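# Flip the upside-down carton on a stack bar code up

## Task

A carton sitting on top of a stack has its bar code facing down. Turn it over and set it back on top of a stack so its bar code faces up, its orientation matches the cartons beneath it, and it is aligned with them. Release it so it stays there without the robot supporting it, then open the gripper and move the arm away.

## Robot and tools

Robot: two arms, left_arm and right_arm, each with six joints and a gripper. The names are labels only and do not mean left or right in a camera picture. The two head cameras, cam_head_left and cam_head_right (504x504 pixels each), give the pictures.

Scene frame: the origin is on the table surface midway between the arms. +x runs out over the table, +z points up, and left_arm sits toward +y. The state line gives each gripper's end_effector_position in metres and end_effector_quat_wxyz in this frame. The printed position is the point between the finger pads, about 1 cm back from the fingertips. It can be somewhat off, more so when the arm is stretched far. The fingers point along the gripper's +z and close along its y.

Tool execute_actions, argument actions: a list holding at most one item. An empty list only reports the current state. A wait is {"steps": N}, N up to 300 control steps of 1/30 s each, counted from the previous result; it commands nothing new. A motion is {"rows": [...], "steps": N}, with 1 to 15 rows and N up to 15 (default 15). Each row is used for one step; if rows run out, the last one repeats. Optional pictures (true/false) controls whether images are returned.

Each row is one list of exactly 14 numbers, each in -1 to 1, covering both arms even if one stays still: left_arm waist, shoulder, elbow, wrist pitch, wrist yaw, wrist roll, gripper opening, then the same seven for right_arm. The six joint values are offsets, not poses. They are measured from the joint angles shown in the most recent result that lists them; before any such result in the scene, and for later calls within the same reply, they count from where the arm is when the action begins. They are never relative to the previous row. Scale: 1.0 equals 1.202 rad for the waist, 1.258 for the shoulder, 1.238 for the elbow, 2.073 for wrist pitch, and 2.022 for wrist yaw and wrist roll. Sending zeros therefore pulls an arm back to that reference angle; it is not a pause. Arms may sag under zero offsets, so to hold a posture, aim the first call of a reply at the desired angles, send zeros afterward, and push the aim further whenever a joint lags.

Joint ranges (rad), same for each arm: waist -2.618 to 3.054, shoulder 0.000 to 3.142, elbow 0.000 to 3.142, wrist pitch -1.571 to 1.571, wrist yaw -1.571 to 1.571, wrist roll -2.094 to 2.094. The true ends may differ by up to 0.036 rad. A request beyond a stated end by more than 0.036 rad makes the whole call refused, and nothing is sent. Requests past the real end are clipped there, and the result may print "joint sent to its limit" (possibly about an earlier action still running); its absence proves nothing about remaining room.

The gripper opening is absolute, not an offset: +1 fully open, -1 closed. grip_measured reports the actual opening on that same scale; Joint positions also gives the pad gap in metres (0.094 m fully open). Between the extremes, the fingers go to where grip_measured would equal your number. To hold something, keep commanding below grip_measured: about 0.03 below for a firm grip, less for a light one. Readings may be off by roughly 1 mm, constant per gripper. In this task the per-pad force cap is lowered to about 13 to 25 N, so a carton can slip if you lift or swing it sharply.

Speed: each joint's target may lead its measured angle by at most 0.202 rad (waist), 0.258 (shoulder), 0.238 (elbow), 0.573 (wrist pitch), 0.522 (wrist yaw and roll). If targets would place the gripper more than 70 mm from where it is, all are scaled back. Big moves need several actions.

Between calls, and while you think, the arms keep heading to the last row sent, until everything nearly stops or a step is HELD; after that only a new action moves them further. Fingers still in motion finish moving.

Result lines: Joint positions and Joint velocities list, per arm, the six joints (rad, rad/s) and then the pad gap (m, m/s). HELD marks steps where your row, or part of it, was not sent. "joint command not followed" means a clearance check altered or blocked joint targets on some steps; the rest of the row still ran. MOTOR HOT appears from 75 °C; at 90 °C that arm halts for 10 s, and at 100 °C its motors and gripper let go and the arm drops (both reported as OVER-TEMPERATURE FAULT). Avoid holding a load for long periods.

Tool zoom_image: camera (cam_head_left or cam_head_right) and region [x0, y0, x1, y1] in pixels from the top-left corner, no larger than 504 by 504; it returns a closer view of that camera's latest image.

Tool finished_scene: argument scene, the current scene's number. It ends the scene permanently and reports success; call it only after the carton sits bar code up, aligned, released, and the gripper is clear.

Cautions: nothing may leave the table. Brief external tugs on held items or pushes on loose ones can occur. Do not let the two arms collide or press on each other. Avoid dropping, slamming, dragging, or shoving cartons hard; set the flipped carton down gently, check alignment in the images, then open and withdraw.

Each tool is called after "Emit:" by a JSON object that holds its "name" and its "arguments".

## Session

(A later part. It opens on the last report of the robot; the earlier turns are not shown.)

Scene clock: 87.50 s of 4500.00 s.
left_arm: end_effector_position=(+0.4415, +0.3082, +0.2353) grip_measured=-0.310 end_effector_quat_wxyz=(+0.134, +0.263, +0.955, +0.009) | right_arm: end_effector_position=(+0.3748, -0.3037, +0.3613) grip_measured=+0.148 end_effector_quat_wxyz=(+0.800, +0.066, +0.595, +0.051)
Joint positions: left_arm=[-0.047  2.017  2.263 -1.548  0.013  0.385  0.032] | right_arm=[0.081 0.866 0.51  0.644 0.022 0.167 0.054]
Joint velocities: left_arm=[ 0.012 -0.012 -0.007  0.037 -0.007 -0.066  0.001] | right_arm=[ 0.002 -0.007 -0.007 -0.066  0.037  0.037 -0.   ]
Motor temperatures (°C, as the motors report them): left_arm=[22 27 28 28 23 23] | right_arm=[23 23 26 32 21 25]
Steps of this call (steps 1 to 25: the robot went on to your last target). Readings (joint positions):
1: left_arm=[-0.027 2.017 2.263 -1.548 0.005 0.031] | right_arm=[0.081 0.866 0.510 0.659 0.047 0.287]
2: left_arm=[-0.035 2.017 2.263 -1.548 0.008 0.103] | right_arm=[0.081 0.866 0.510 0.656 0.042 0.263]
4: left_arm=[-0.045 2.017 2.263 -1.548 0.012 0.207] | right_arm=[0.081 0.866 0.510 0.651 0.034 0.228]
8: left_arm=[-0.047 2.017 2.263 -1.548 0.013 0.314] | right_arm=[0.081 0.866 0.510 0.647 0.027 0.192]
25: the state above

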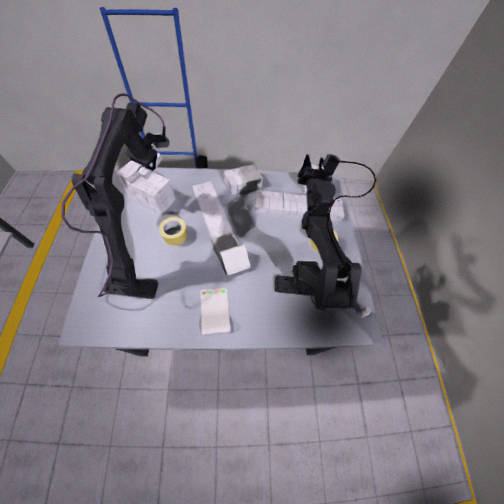

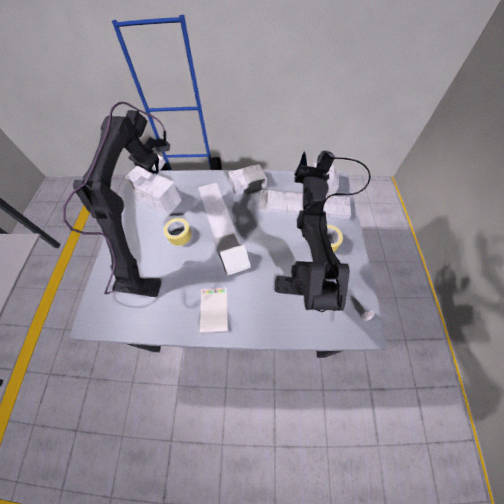

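Lowering with the shoulder alone brings it near vertical at z≈0.15.

Emit:
{"name": "execute_actions", "arguments": {"actions": [{"rows":[[0,0,0.015,0,0,0,-0.45,0,0,0,0,0,0,0.15],[0,0.015,0.015,0,0,0,-0.45,0,0,0,0,0,0,0.15],[0,0.03,0.015,0,0,0,-0.45,0,0,0,0,0,0,0.15],[0,0.045,0.015,0,0,0,-0.45,0,0,0,0,0,0,0.15],[0,0.06,0.015,0,0,0,-0.45,0,0,0,0,0,0,0.15],[0,0.075,0.015,0,0,0,-0.45,0,0,0,0,0,0,0.15],[0,0.09,0.015,0,0,0,-0.45,0,0,0,0,0,0,0.15],[0,0.105,0.015,0,0,0,-0.45,0,0,0,0,0,0,0.15],[0,0.12,0.015,0,0,0,-0.45,0,0,0,0,0,0,0.15],[0,0.135,0.015,0,0,0,-0.45,0,0,0,0,0,0,0.15]]}], "pictures": false}}

Emit:
{"name": "execute_actions", "arguments": {"actions": [{"steps":15}]}}

Emit:
{"name": "zoom_image", "arguments": {"camera": "cam_head_left", "region": [120, 150, 190, 220]}}

Emit:
{"name": "zoom_image", "arguments": {"camera": "cam_head_right", "region": [125, 152, 195, 222]}}

Scene clock: 89.03 s of 4500.00 s.
left_arm: end_effector_position=(+0.4562, +0.3065, +0.1499) grip_measured=-0.310 end_effector_quat_wxyz=(+0.030, +0.265, +0.964, -0.001) | right_arm: end_effector_position=(+0.3748, -0.3037, +0.3613) grip_measured=+0.148 end_effector_quat_wxyz=(+0.800, +0.066, +0.595, +0.051)
Joint positions: left_arm=[-0.047  2.224  2.263 -1.55   0.01   0.387  0.032] | right_arm=[0.081 0.866 0.51  0.644 0.022 0.167 0.054]
Joint velocities: left_arm=[-0.012  0.115 -0.017  0.037 -0.051  0.007  0.001] | right_arm=[ 0.012 -0.007 -0.017  0.037 -0.081 -0.051 -0.001]
Motor temperatures (°C, as the motors report them): left_arm=[22 27 28 28 23 23] | right_arm=[23 23 26 32 21 25]
Steps of this call (steps 1 to 30: the robot went on to your last target; step 31: nothing new was sent; steps 32 to 46: all 15 steps of this action). Readings (joint positions):
32: left_arm=[-0.047 2.017 2.263 -1.548 0.013 0.387] | right_arm=[0.081 0.866 0.510 0.644 0.022 0.167]
33: left_arm=[-0.047 2.018 2.263 -1.548 0.013 0.387] | right_arm=[0.081 0.866 0.510 0.644 0.022 0.167]
35: left_arm=[-0.047 2.028 2.263 -1.549 0.013 0.387] | right_arm=[0.081 0.866 0.510 0.644 0.022 0.167]
39: left_arm=[-0.047 2.095 2.263 -1.550 0.013 0.387] | right_arm=[0.081 0.866 0.510 0.644 0.022 0.167]
46: the state above

Scene clock: 89.53 s of 4500.00 s.
left_arm: end_effector_position=(+0.4561, +0.3066, +0.1507) grip_measured=-0.310 end_effector_quat_wxyz=(+0.031, +0.265, +0.964, -0.001) | right_arm: end_effector_position=(+0.3748, -0.3037, +0.3613) grip_measured=+0.148 end_effector_quat_wxyz=(+0.800, +0.066, +0.595, +0.051)
Joint positions: left_arm=[-0.047  2.222  2.263 -1.55   0.01   0.387  0.032] | right_arm=[0.081 0.866 0.51  0.644 0.022 0.167 0.054]
Joint velocities: left_arm=[ 0.002 -0.002 -0.007 -0.022 -0.051  0.037 -0.001] | right_arm=[ 0.007 -0.002 -0.012  0.037  0.051  0.007  0.001]
Motor temperatures (°C, as the motors report them): left_arm=[22 27 28 28 23 23] | right_arm=[23 23 26 32 21 25]
Steps of this call (steps 1 to 15: the robot went on to your last target). Readings (joint positions):
1: left_arm=[-0.047 2.225 2.263 -1.550 0.010 0.387] | right_arm=[0.081 0.866 0.510 0.644 0.022 0.167]
2: left_arm=[-0.047 2.225 2.263 -1.550 0.010 0.387] | right_arm=[0.081 0.866 0.510 0.644 0.022 0.167]
4: left_arm=[-0.047 2.222 2.263 -1.550 0.010 0.387] | right_arm=[0.081 0.866 0.510 0.644 0.022 0.167]
8: left_arm=[-0.047 2.222 2.263 -1.550 0.010 0.387] | right_arm=[0.081 0.866 0.510 0.644 0.022 0.167]
15: the state above
All arms were judged still, so your last target was given up. Only a new action makes them travel on or press farther. Fingers that are still opening or closing keep moving.

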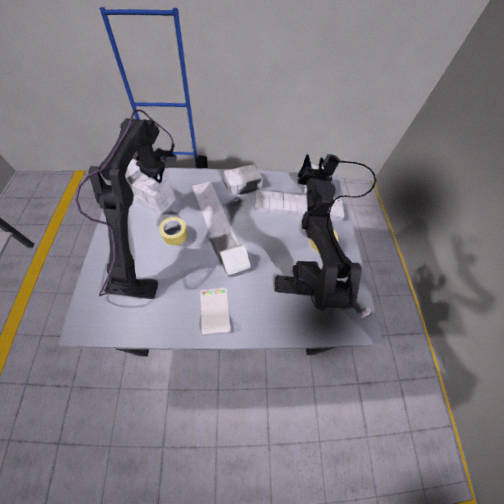

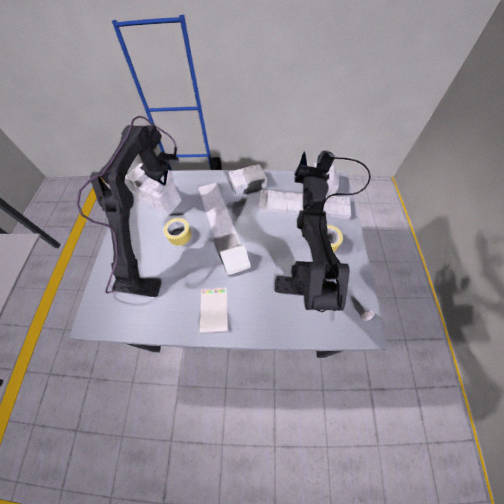

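Region (120, 150, 190, 220) of cam_head_left's 504x504 image, scaled by 7.200, with more detail than that image has.

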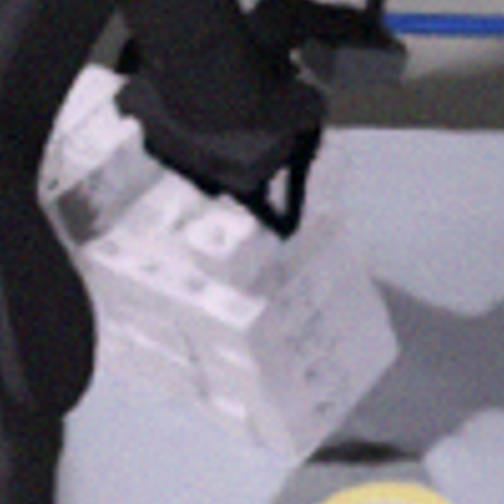

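Region (125, 152, 195, 222) of cam_head_right's 504x504 image, scaled by 7.200, with more detail than that image has.

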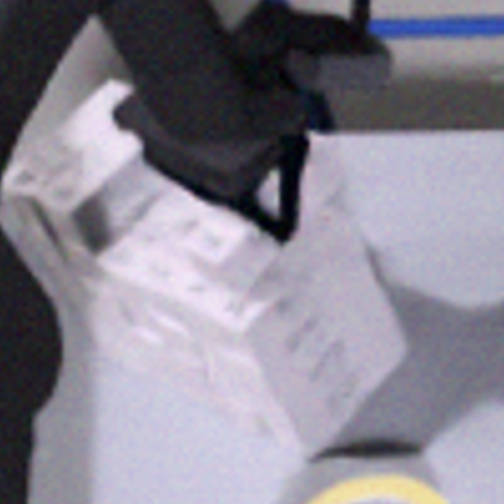

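Emit:
{"name": "execute_actions", "arguments": {"actions": [{"rows":[[0,-0.025,-0.015,0,0,0,-0.45,0,0,0,0,0,0,0.15],[0,-0.025,-0.03,0.01,0,0,-0.45,0,0,0,0,0,0,0.15],[0,-0.025,-0.05,0.02,0,0,-0.45,0,0,0,0,0,0,0.15]]}]}}

Emit:
{"name": "zoom_image", "arguments": {"camera": "cam_head_left", "region": [120, 150, 190, 220]}}

Emit:
{"name": "zoom_image", "arguments": {"camera": "cam_head_right", "region": [125, 152, 195, 222]}}

Scene clock: 91.33 s of 4500.00 s.
left_arm: end_effector_position=(+0.4497, +0.3079, +0.1395) grip_measured=-0.310 end_effector_quat_wxyz=(+0.014, +0.265, +0.964, -0.002) | right_arm: end_effector_position=(+0.3748, -0.3037, +0.3613) grip_measured=+0.148 end_effector_quat_wxyz=(+0.800, +0.066, +0.595, +0.051)
Joint positions: left_arm=[-0.047  2.218  2.212 -1.538  0.008  0.387  0.032] | right_arm=[0.081 0.866 0.51  0.644 0.022 0.167 0.054]
Joint velocities: left_arm=[-0.002  0.002  0.022 -0.022  0.022  0.007 -0.   ] | right_arm=[ 0.002  0.002 -0.007  0.007 -0.022 -0.007  0.001]
Motor temperatures (°C, as the motors report them): left_arm=[22 28 28 28 23 23] | right_arm=[23 23 26 32 21 25]
Steps of this call (steps 1 to 39: nothing new was sent; steps 40 to 54: all 15 steps of this action). Readings (joint positions):
40: left_arm=[-0.047 2.222 2.263 -1.550 0.009 0.387] | right_arm=[0.081 0.866 0.510 0.644 0.022 0.167]
41: left_arm=[-0.047 2.221 2.259 -1.548 0.009 0.387] | right_arm=[0.081 0.866 0.510 0.644 0.022 0.167]
43: left_arm=[-0.047 2.218 2.236 -1.541 0.009 0.387] | right_arm=[0.081 0.866 0.510 0.644 0.022 0.167]
47: left_arm=[-0.047 2.218 2.212 -1.539 0.008 0.387] | right_arm=[0.081 0.866 0.510 0.644 0.022 0.167]
54: the state above

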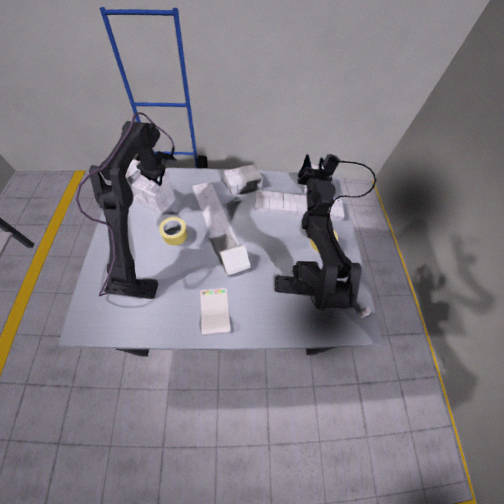

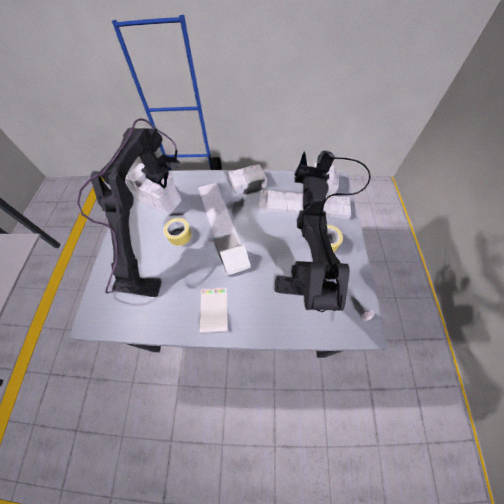

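Region (120, 150, 190, 220) of cam_head_left's 504x504 image, scaled by 7.200, with more detail than that image has.

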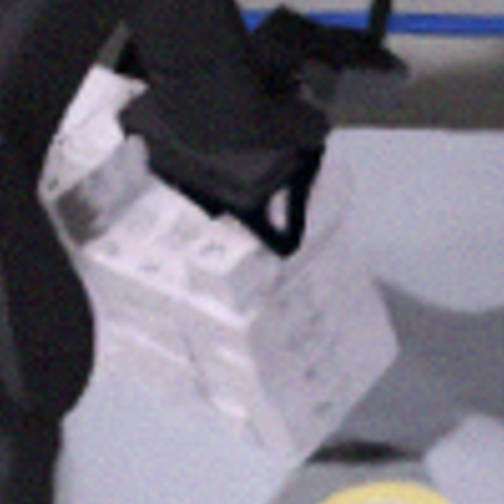

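Region (125, 152, 195, 222) of cam_head_right's 504x504 image, scaled by 7.200, with more detail than that image has.

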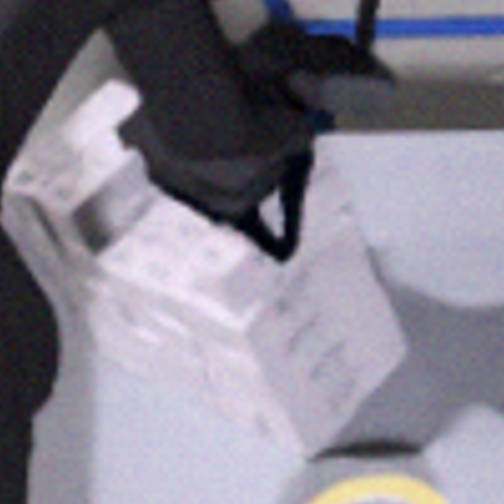

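Emit:
{"name": "execute_actions", "arguments": {"actions": [{"rows":[[0,-0.015,0,0.01,0,0,-0.45,0,0,0,0,0,0,0.15],[0,-0.01,0,0.01,0,0,-0.45,0,0,0,0,0,0,0.15],[0,-0.005,0,0.01,0,0,-0.45,0,0,0,0,0,0,0.15],[0,0,0,0.01,0,0,-0.45,0,0,0,0,0,0,0.15],[0,0.005,0,0.01,0,0,-0.45,0,0,0,0,0,0,0.15],[0,0.012,0,0.01,0,0,-0.45,0,0,0,0,0,0,0.15]]}], "pictures": false}}

Emit:
{"name": "execute_actions", "arguments": {"actions": [{"steps":15}]}}

Emit:
{"name": "zoom_image", "arguments": {"camera": "cam_head_left", "region": [130, 165, 180, 215]}}

Emit:
{"name": "zoom_image", "arguments": {"camera": "cam_head_right", "region": [135, 167, 185, 217]}}

Scene clock: 93.10 s of 4500.00 s.
left_arm: end_effector_position=(+0.4497, +0.3079, +0.1395) grip_measured=-0.310 end_effector_quat_wxyz=(+0.014, +0.265, +0.964, -0.002) | right_arm: end_effector_position=(+0.3748, -0.3037, +0.3613) grip_measured=+0.148 end_effector_quat_wxyz=(+0.800, +0.066, +0.595, +0.051)
Joint positions: left_arm=[-0.047  2.218  2.212 -1.538  0.008  0.387  0.032] | right_arm=[0.081 0.866 0.51  0.644 0.022 0.167 0.054]
Joint velocities: left_arm=[-0.007  0.007  0.007 -0.066  0.007 -0.022  0.   ] | right_arm=[-0.017  0.002 -0.007 -0.037 -0.037 -0.037 -0.001]
Motor temperatures (°C, as the motors report them): left_arm=[22 28 28 28 23 23] | right_arm=[23 23 26 32 21 25]
Steps of this call (steps 1 to 15: the robot went on to your last target; steps 16 to 38: nothing new was sent; steps 39 to 53: all 15 steps of this action). Readings (joint positions):
39: left_arm=[-0.047 2.218 2.212 -1.538 0.008 0.387] | right_arm=[0.081 0.866 0.510 0.644 0.022 0.167]
40: left_arm=[-0.047 2.218 2.212 -1.538 0.008 0.387] | right_arm=[0.081 0.866 0.510 0.644 0.022 0.167]
42: left_arm=[-0.047 2.218 2.212 -1.538 0.008 0.387] | right_arm=[0.081 0.866 0.510 0.644 0.022 0.167]
46: left_arm=[-0.047 2.218 2.212 -1.538 0.008 0.387] | right_arm=[0.081 0.866 0.510 0.644 0.022 0.167]
53: the state above

Scene clock: 93.60 s of 4500.00 s.
left_arm: end_effector_position=(+0.4497, +0.3079, +0.1395) grip_measured=-0.310 end_effector_quat_wxyz=(+0.014, +0.265, +0.964, -0.002) | right_arm: end_effector_position=(+0.3748, -0.3037, +0.3613) grip_measured=+0.148 end_effector_quat_wxyz=(+0.800, +0.066, +0.595, +0.051)
Joint positions: left_arm=[-0.047  2.218  2.212 -1.538  0.008  0.387  0.032] | right_arm=[0.081 0.866 0.51  0.644 0.022 0.167 0.054]
Joint velocities: left_arm=[-0.017 -0.007  0.007 -0.007 -0.007 -0.022  0.001] | right_arm=[-0.007 -0.002  0.007  0.022  0.037  0.022 -0.   ]
Motor temperatures (°C, as the motors report them): left_arm=[22 28 28 28 23 23] | right_arm=[23 23 26 32 21 25]
Steps of this call (steps 1 to 15: the robot went on to your last target). Readings (joint positions):
1: left_arm=[-0.047 2.218 2.212 -1.538 0.008 0.387] | right_arm=[0.081 0.866 0.510 0.644 0.022 0.167]
2: left_arm=[-0.047 2.218 2.212 -1.538 0.008 0.387] | right_arm=[0.081 0.866 0.510 0.644 0.022 0.167]
4: left_arm=[-0.047 2.218 2.212 -1.538 0.008 0.387] | right_arm=[0.081 0.866 0.510 0.644 0.022 0.167]
8: left_arm=[-0.047 2.218 2.212 -1.538 0.008 0.387] | right_arm=[0.081 0.866 0.510 0.644 0.022 0.167]
15: the state above
All arms were judged still, so your last target was given up. Only a new action makes them travel on or press farther. Fingers that are still opening or closing keep moving.

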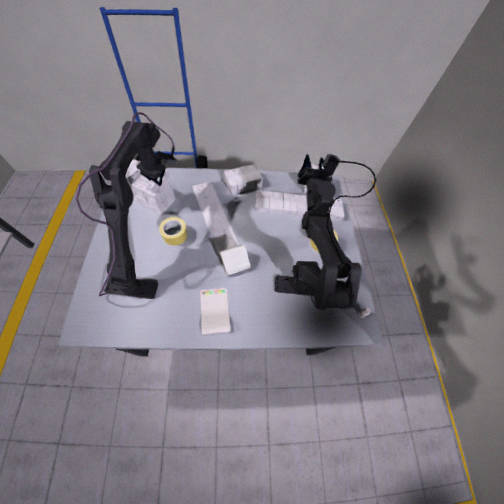

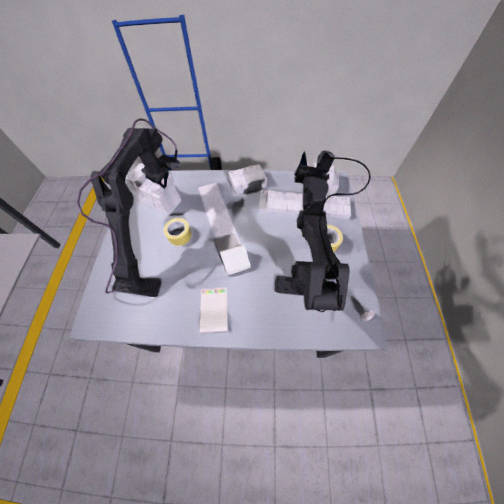

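Region (130, 165, 180, 215) of cam_head_left's 504x504 image, scaled by 10.080, with more detail than that image has.

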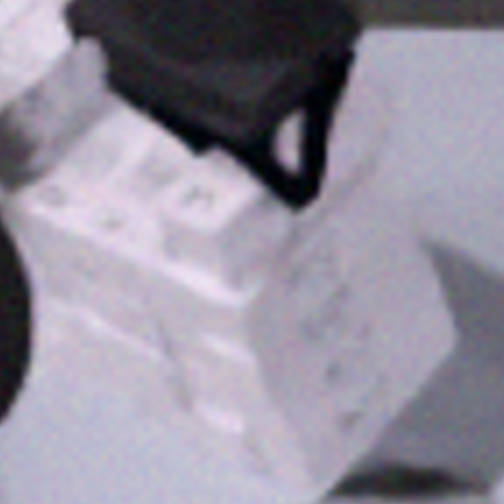

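Region (135, 167, 185, 217) of cam_head_right's 504x504 image, scaled by 10.080, with more detail than that image has.

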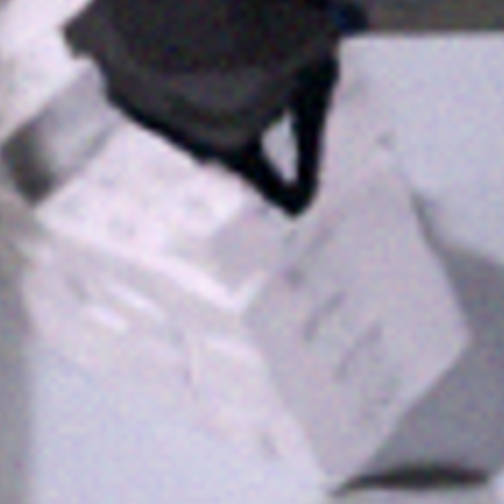

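Emit:
{"name": "execute_actions", "arguments": {"actions": [{"rows":[[0,-0.06,0.015,0.005,0,0,-0.45,0,0,0,0,0,0,0.15],[0,-0.06,0.015,0.005,0,0,-0.45,0,0,0,0,0,0,0.15],[0,-0.06,0.015,0.005,0,0,-0.45,0,0,0,0,0,0,0.15],[0,-0.06,0.015,0.005,0,0,-0.45,0,0,0,0,0,0,0.15],[0,-0.06,0.015,0.005,0,0,-0.45,0,0,0,0,0,0,0.15],[0,-0.06,0.015,0.005,0,0,-0.45,0,0,0,0,0,0,0.15],[-0.012,-0.06,0.015,0.005,0,-0.033,-0.45,0,0,0,0,0,0,0.15]]}], "pictures": false}}

Emit:
{"name": "execute_actions", "arguments": {"actions": [{"steps":15}], "pictures": false}}

Scene clock: 95.50 s of 4500.00 s.
left_arm: end_effector_position=(+0.4481, +0.3057, +0.1573) grip_measured=-0.310 end_effector_quat_wxyz=(+0.035, +0.243, +0.969, +0.000) | right_arm: end_effector_position=(+0.3748, -0.3037, +0.3613) grip_measured=+0.148 end_effector_quat_wxyz=(+0.800, +0.066, +0.595, +0.051)
Joint positions: left_arm=[-0.054  2.175  2.212 -1.538  0.006  0.334  0.032] | right_arm=[0.081 0.866 0.51  0.644 0.022 0.167 0.054]
Joint velocities: left_arm=[-0.007 -0.007  0.002 -0.022 -0.066 -0.154 -0.002] | right_arm=[-0.002 -0.017 -0.007 -0.066 -0.037 -0.007  0.001]
Motor temperatures (°C, as the motors report them): left_arm=[22 29 28 28 23 23] | right_arm=[23 23 26 33 21 25]
Steps of this call (steps 1 to 42: nothing new was sent; steps 43 to 57: all 15 steps of this action). Readings (joint positions):
43: left_arm=[-0.047 2.214 2.212 -1.538 0.008 0.387] | right_arm=[0.081 0.866 0.510 0.644 0.022 0.167]
44: left_arm=[-0.047 2.211 2.212 -1.538 0.007 0.387] | right_arm=[0.081 0.866 0.510 0.644 0.022 0.167]
46: left_arm=[-0.047 2.198 2.212 -1.538 0.006 0.387] | right_arm=[0.081 0.866 0.510 0.644 0.022 0.167]
50: left_arm=[-0.048 2.176 2.212 -1.538 0.006 0.368] | right_arm=[0.081 0.866 0.510 0.644 0.022 0.167]
57: the state above

Scene clock: 96.00 s of 4500.00 s.
left_arm: end_effector_position=(+0.4481, +0.3057, +0.1573) grip_measured=-0.310 end_effector_quat_wxyz=(+0.035, +0.239, +0.970, +0.000) | right_arm: end_effector_position=(+0.3748, -0.3037, +0.3613) grip_measured=+0.148 end_effector_quat_wxyz=(+0.800, +0.066, +0.595, +0.051)
Joint positions: left_arm=[-0.054  2.175  2.212 -1.538  0.006  0.326  0.032] | right_arm=[0.081 0.866 0.51  0.644 0.022 0.167 0.054]
Joint velocities: left_arm=[-0.007 -0.027  0.002 -0.022 -0.066 -0.051  0.   ] | right_arm=[-0.012  0.002 -0.017 -0.051 -0.007 -0.007 -0.   ]
Motor temperatures (°C, as the motors report them): left_arm=[22 29 28 28 23 23] | right_arm=[23 23 26 33 21 25]
Steps of this call (steps 1 to 15: the robot went on to your last target). Readings (joint positions):
1: left_arm=[-0.054 2.175 2.212 -1.538 0.006 0.332] | right_arm=[0.081 0.866 0.510 0.644 0.022 0.167]
2: left_arm=[-0.054 2.175 2.212 -1.538 0.006 0.331] | right_arm=[0.081 0.866 0.510 0.644 0.022 0.167]
4: left_arm=[-0.054 2.175 2.212 -1.538 0.006 0.329] | right_arm=[0.081 0.866 0.510 0.644 0.022 0.167]
8: left_arm=[-0.054 2.175 2.212 -1.538 0.006 0.327] | right_arm=[0.081 0.866 0.510 0.644 0.022 0.167]
15: the state above
All arms were judged still, so your last target was given up. Only a new action makes them travel on or press farther. Fingers that are still opening or closing keep moving.

Emit:
{"name": "execute_actions", "arguments": {"actions": [{"rows":[[0,-0.02,-0.015,0.01,0,0,-0.45,0,0,0,0,0,0,0.15],[0,-0.02,-0.025,0.015,0,0,-0.45,0,0,0,0,0,0,0.15],[0,-0.02,-0.035,0.018,0,0,-0.45,0,0,0,0,0,0,0.15],[0,-0.02,-0.045,0.018,0,0,-0.45,0,0,0,0,0,0,0.15],[0,-0.02,-0.055,0.018,0,0,-0.45,0,0,0,0,0,0,0.15],[0,-0.02,-0.065,0.018,0,0,-0.45,0,0,0,0,0,0,0.15]]}]}}

Emit:
{"name": "zoom_image", "arguments": {"camera": "cam_head_left", "region": [130, 165, 180, 215]}}

Emit:
{"name": "zoom_image", "arguments": {"camera": "cam_head_right", "region": [135, 167, 185, 217]}}

Scene clock: 97.37 s of 4500.00 s.
left_arm: end_effector_position=(+0.4381, +0.3075, +0.1389) grip_measured=-0.310 end_effector_quat_wxyz=(+0.006, +0.239, +0.971, -0.002) | right_arm: end_effector_position=(+0.3748, -0.3037, +0.3613) grip_measured=+0.148 end_effector_quat_wxyz=(+0.800, +0.066, +0.595, +0.051)
Joint positions: left_arm=[-0.054  2.175  2.139 -1.524  0.004  0.326  0.032] | right_arm=[0.081 0.866 0.51  0.644 0.022 0.167 0.054]
Joint velocities: left_arm=[ 0.007  0.012 -0.007  0.037 -0.007  0.007  0.001] | right_arm=[-0.002 -0.007 -0.007 -0.066 -0.081  0.007 -0.001]
Motor temperatures (°C, as the motors report them): left_arm=[22 29 28 28 23 23] | right_arm=[23 23 26 33 21 25]
Steps of this call (steps 1 to 26: nothing new was sent; steps 27 to 41: all 15 steps of this action). Readings (joint positions):
27: left_arm=[-0.054 2.175 2.212 -1.538 0.006 0.326] | right_arm=[0.081 0.866 0.510 0.644 0.022 0.167]
28: left_arm=[-0.054 2.175 2.209 -1.536 0.006 0.326] | right_arm=[0.081 0.866 0.510 0.644 0.022 0.167]
30: left_arm=[-0.054 2.175 2.194 -1.530 0.006 0.326] | right_arm=[0.081 0.866 0.510 0.644 0.022 0.167]
34: left_arm=[-0.054 2.175 2.145 -1.525 0.005 0.326] | right_arm=[0.081 0.866 0.510 0.644 0.022 0.167]
41: the state above

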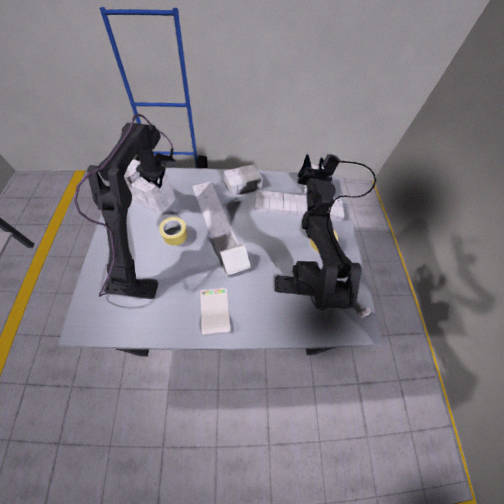

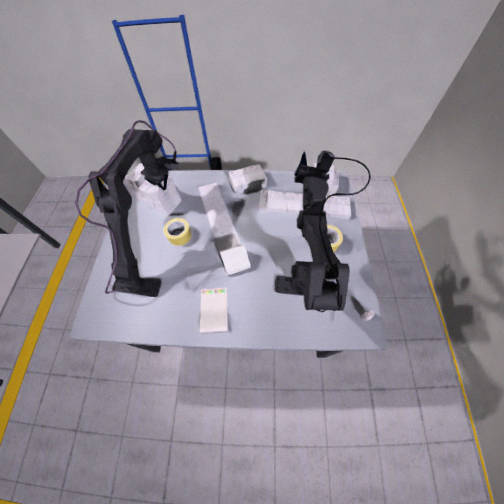

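Region (130, 165, 180, 215) of cam_head_left's 504x504 image, scaled by 10.080, with more detail than that image has.

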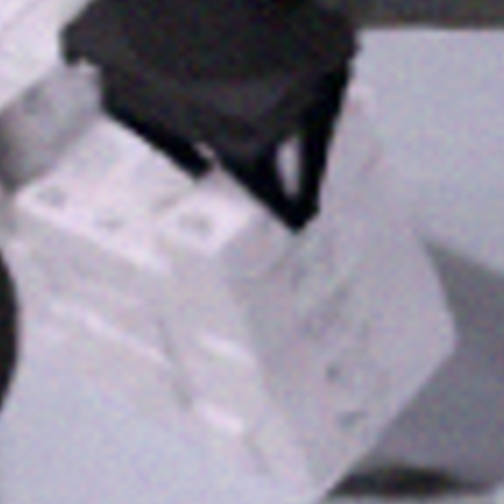

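Region (135, 167, 185, 217) of cam_head_right's 504x504 image, scaled by 10.080, with more detail than that image has.

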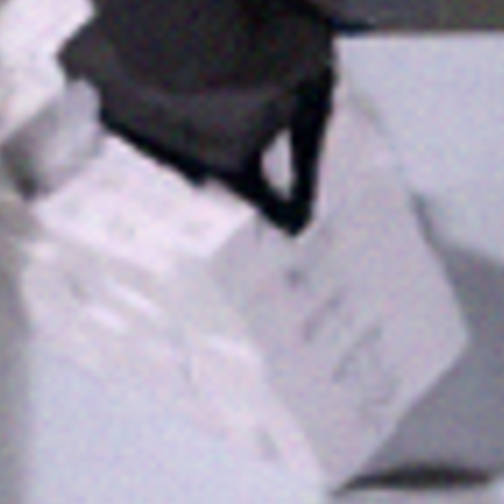

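Emit:
{"name": "execute_actions", "arguments": {"actions": [{"rows":[[0,0.01,0,0.01,0,0,-0.45,0,0,0,0,0,0,0.15],[0,0.02,0,0.01,0,0,-0.45,0,0,0,0,0,0,0.15],[0,0.03,0,0.01,0,0,-0.45,0,0,0,0,0,0,0.15]]}]}}

Emit:
{"name": "zoom_image", "arguments": {"camera": "cam_head_left", "region": [130, 165, 180, 215]}}

Scene clock: 99.13 s of 4500.00 s.
left_arm: end_effector_position=(+0.4381, +0.3075, +0.1372) grip_measured=-0.310 end_effector_quat_wxyz=(+0.004, +0.239, +0.971, -0.002) | right_arm: end_effector_position=(+0.3748, -0.3037, +0.3613) grip_measured=+0.148 end_effector_quat_wxyz=(+0.800, +0.066, +0.595, +0.051)
Joint positions: left_arm=[-0.054  2.179  2.139 -1.524  0.004  0.326  0.032] | right_arm=[0.081 0.866 0.51  0.644 0.022 0.167 0.054]
Joint velocities: left_arm=[-0.017 -0.007 -0.002 -0.037 -0.007 -0.007 -0.003] | right_arm=[ 0.002  0.002  0.002  0.051  0.022  0.022 -0.002]
Motor temperatures (°C, as the motors report them): left_arm=[22 29 28 28 23 23] | right_arm=[23 22 26 33 21 25]
Steps of this call (steps 1 to 15: the robot went on to your last target; steps 16 to 38: nothing new was sent; steps 39 to 53: all 15 steps of this action). Readings (joint positions):
39: left_arm=[-0.054 2.175 2.139 -1.524 0.004 0.326] | right_arm=[0.081 0.866 0.510 0.644 0.022 0.167]
40: left_arm=[-0.054 2.176 2.139 -1.524 0.004 0.326] | right_arm=[0.081 0.866 0.510 0.644 0.022 0.167]
42: left_arm=[-0.054 2.179 2.139 -1.524 0.004 0.326] | right_arm=[0.081 0.866 0.510 0.644 0.022 0.167]
46: left_arm=[-0.054 2.179 2.139 -1.524 0.004 0.326] | right_arm=[0.081 0.866 0.510 0.644 0.022 0.167]
53: the state above

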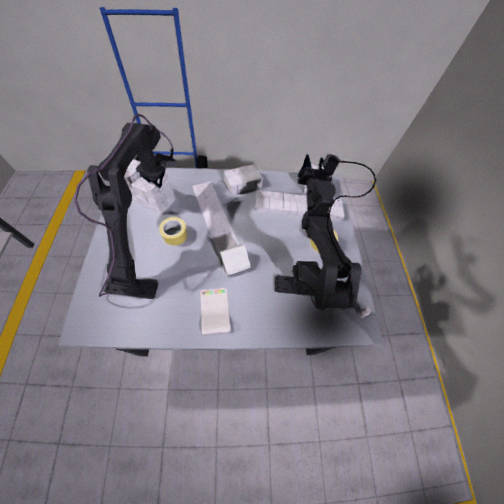

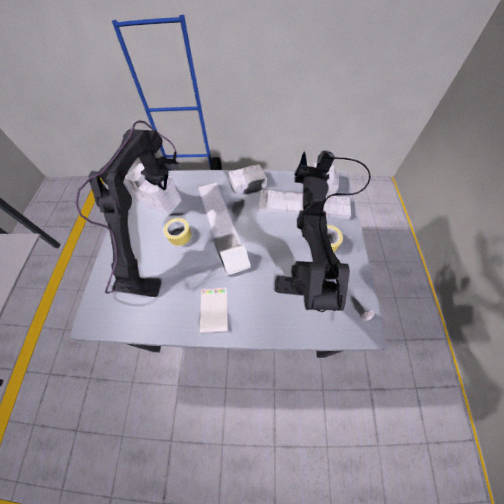

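Region (130, 165, 180, 215) of cam_head_left's 504x504 image, scaled by 10.080, with more detail than that image has.

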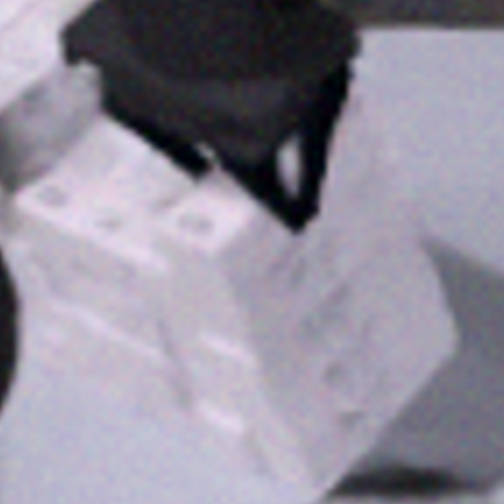

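Emit:
{"name": "execute_actions", "arguments": {"actions": [{"rows":[[0,-0.022,0.01,0.005,0,0,-0.45,0,0,0,0,0,0,0.15],[0,-0.022,0.01,0.005,0,0,-0.45,0,0,0,0,0,0,0.15],[0,-0.022,0.01,0.005,0,0,-0.3,0,0,0,0,0,0,0.15],[0,-0.022,0.01,0.005,0,0,0.3,0,0,0,0,0,0,0.15]]}], "pictures": false}}

Emit:
{"name": "execute_actions", "arguments": {"actions": [{"rows":[[0,-0.7,0,0,0,0,0.3,0,0,0,0,0,0,0.15]]}], "pictures": false}}

Emit:
{"name": "execute_actions", "arguments": {"actions": [{"steps":20}]}}

Emit:
{"name": "zoom_image", "arguments": {"camera": "cam_head_left", "region": [120, 155, 180, 215]}}

Emit:
{"name": "zoom_image", "arguments": {"camera": "cam_head_right", "region": [125, 157, 185, 217]}}

Scene clock: 100.63 s of 4500.00 s.
left_arm: end_effector_position=(+0.4381, +0.3076, +0.1381) grip_measured=+0.298 end_effector_quat_wxyz=(+0.005, +0.239, +0.971, -0.001) | right_arm: end_effector_position=(+0.3748, -0.3037, +0.3613) grip_measured=+0.148 end_effector_quat_wxyz=(+0.800, +0.066, +0.595, +0.051)
Joint positions: left_arm=[-0.054  2.176  2.139 -1.524  0.004  0.326  0.061] | right_arm=[0.081 0.866 0.51  0.644 0.022 0.167 0.054]
Joint velocities: left_arm=[-0.002  0.002 -0.012 -0.037  0.066  0.037 -0.   ] | right_arm=[-0.007  0.002  0.007 -0.022 -0.066  0.022  0.001]
Motor temperatures (°C, as the motors report them): left_arm=[22 29 28 28 23 23] | right_arm=[23 22 27 33 21 25]
Steps of this call (steps 1 to 15: the robot went on to your last target; steps 16 to 30: nothing new was sent; steps 31 to 45: all 15 steps of this action). Readings (joint positions):
31: left_arm=[-0.054 2.176 2.139 -1.524 0.004 0.326] | right_arm=[0.081 0.866 0.510 0.644 0.022 0.167]
32: left_arm=[-0.054 2.176 2.139 -1.524 0.004 0.326] | right_arm=[0.081 0.866 0.510 0.644 0.022 0.167]
34: left_arm=[-0.054 2.176 2.139 -1.524 0.004 0.326] | right_arm=[0.081 0.866 0.510 0.644 0.022 0.167]
38: left_arm=[-0.054 2.176 2.139 -1.524 0.004 0.326] | right_arm=[0.081 0.866 0.510 0.644 0.022 0.167]
45: the state above

Scene clock: 101.13 s of 4500.00 s.
left_arm: end_effector_position=(+0.3596, +0.3205, +0.3540) grip_measured=+0.299 end_effector_quat_wxyz=(+0.291, +0.229, +0.929, +0.024) | right_arm: end_effector_position=(+0.3748, -0.3037, +0.3613) grip_measured=+0.148 end_effector_quat_wxyz=(+0.800, +0.066, +0.595, +0.051)
Joint positions: left_arm=[-0.054  1.58   2.121 -1.52   0.001  0.326  0.061] | right_arm=[0.081 0.866 0.51  0.644 0.022 0.167 0.054]
Joint velocities: left_arm=[-0.002 -1.404 -0.012 -0.066  0.095  0.066  0.   ] | right_arm=[-0.007 -0.007  0.017  0.007  0.037 -0.022 -0.001]
Motor temperatures (°C, as the motors report them): left_arm=[22 29 28 28 23 23] | right_arm=[23 22 27 33 21 25]
Steps of this call (steps 1 to 15: all 15 steps of this action). Readings (joint positions):
1: left_arm=[-0.054 2.164 2.135 -1.521 0.003 0.326] | right_arm=[0.081 0.866 0.510 0.644 0.022 0.167]
2: left_arm=[-0.054 2.146 2.125 -1.520 0.002 0.326] | right_arm=[0.081 0.866 0.510 0.644 0.022 0.167]
4: left_arm=[-0.054 2.086 2.121 -1.521 0.001 0.326] | right_arm=[0.081 0.866 0.510 0.644 0.022 0.167]
8: left_arm=[-0.054 1.918 2.121 -1.521 0.001 0.326] | right_arm=[0.081 0.866 0.510 0.644 0.022 0.167]
15: the state above

Scene clock: 101.80 s of 4500.00 s.
left_arm: end_effector_position=(+0.2775, +0.3335, +0.4376) grip_measured=+0.299 end_effector_quat_wxyz=(+0.426, +0.217, +0.878, +0.036) | right_arm: end_effector_position=(+0.3748, -0.3037, +0.3613) grip_measured=+0.148 end_effector_quat_wxyz=(+0.800, +0.066, +0.595, +0.051)
Joint positions: left_arm=[-0.054  1.291  2.136 -1.532  0.001  0.326  0.061] | right_arm=[0.081 0.866 0.51  0.644 0.022 0.167 0.054]
Joint velocities: left_arm=[-0.017  0.012 -0.007 -0.022  0.007 -0.022  0.001] | right_arm=[-0.002 -0.002 -0.002 -0.007 -0.022 -0.022 -0.001]
Motor temperatures (°C, as the motors report them): left_arm=[22 29 28 28 23 23] | right_arm=[23 22 27 33 21 25]
Steps of this call (steps 1 to 20: the robot went on to your last target). Readings (joint positions):
1: left_arm=[-0.054 1.530 2.121 -1.520 0.001 0.326] | right_arm=[0.081 0.866 0.510 0.644 0.022 0.167]
2: left_arm=[-0.054 1.480 2.121 -1.520 0.001 0.326] | right_arm=[0.081 0.866 0.510 0.644 0.022 0.167]
4: left_arm=[-0.054 1.381 2.121 -1.521 0.001 0.326] | right_arm=[0.081 0.866 0.510 0.644 0.022 0.167]
8: left_arm=[-0.054 1.265 2.134 -1.528 0.001 0.326] | right_arm=[0.081 0.866 0.510 0.644 0.022 0.167]
20: the state above

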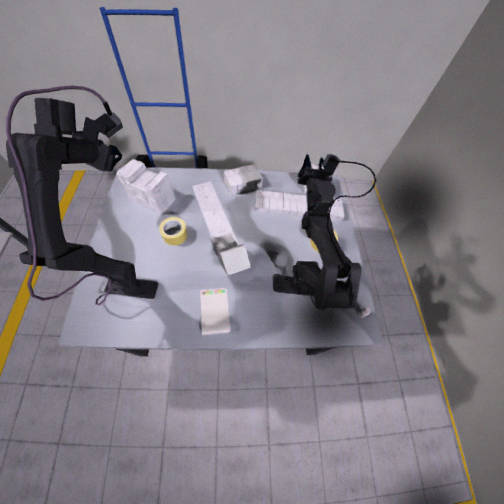

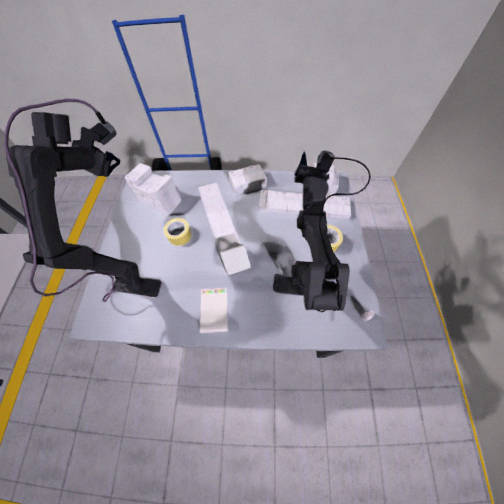

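Region (120, 155, 180, 215) of cam_head_left's 504x504 image, scaled by 8.400, with more detail than that image has.

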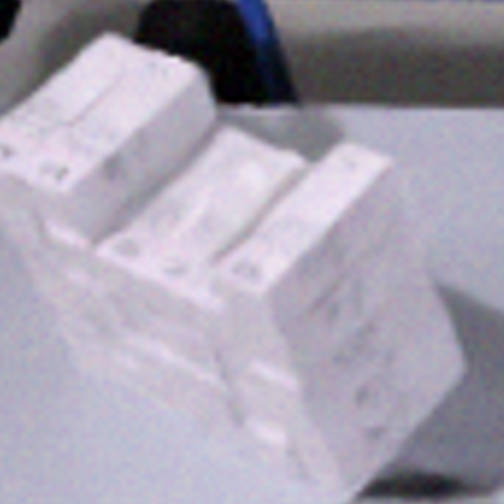

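Region (125, 157, 185, 217) of cam_head_right's 504x504 image, scaled by 8.400, with more detail than that image has.

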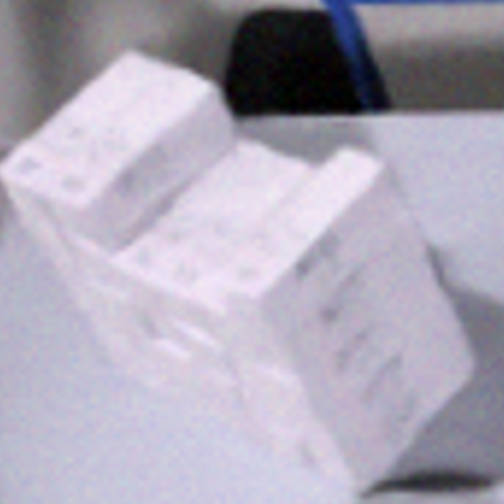

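Emit:
{"name": "finished_scene", "arguments": {"scene": 1}}

The scene is finished: the task was done.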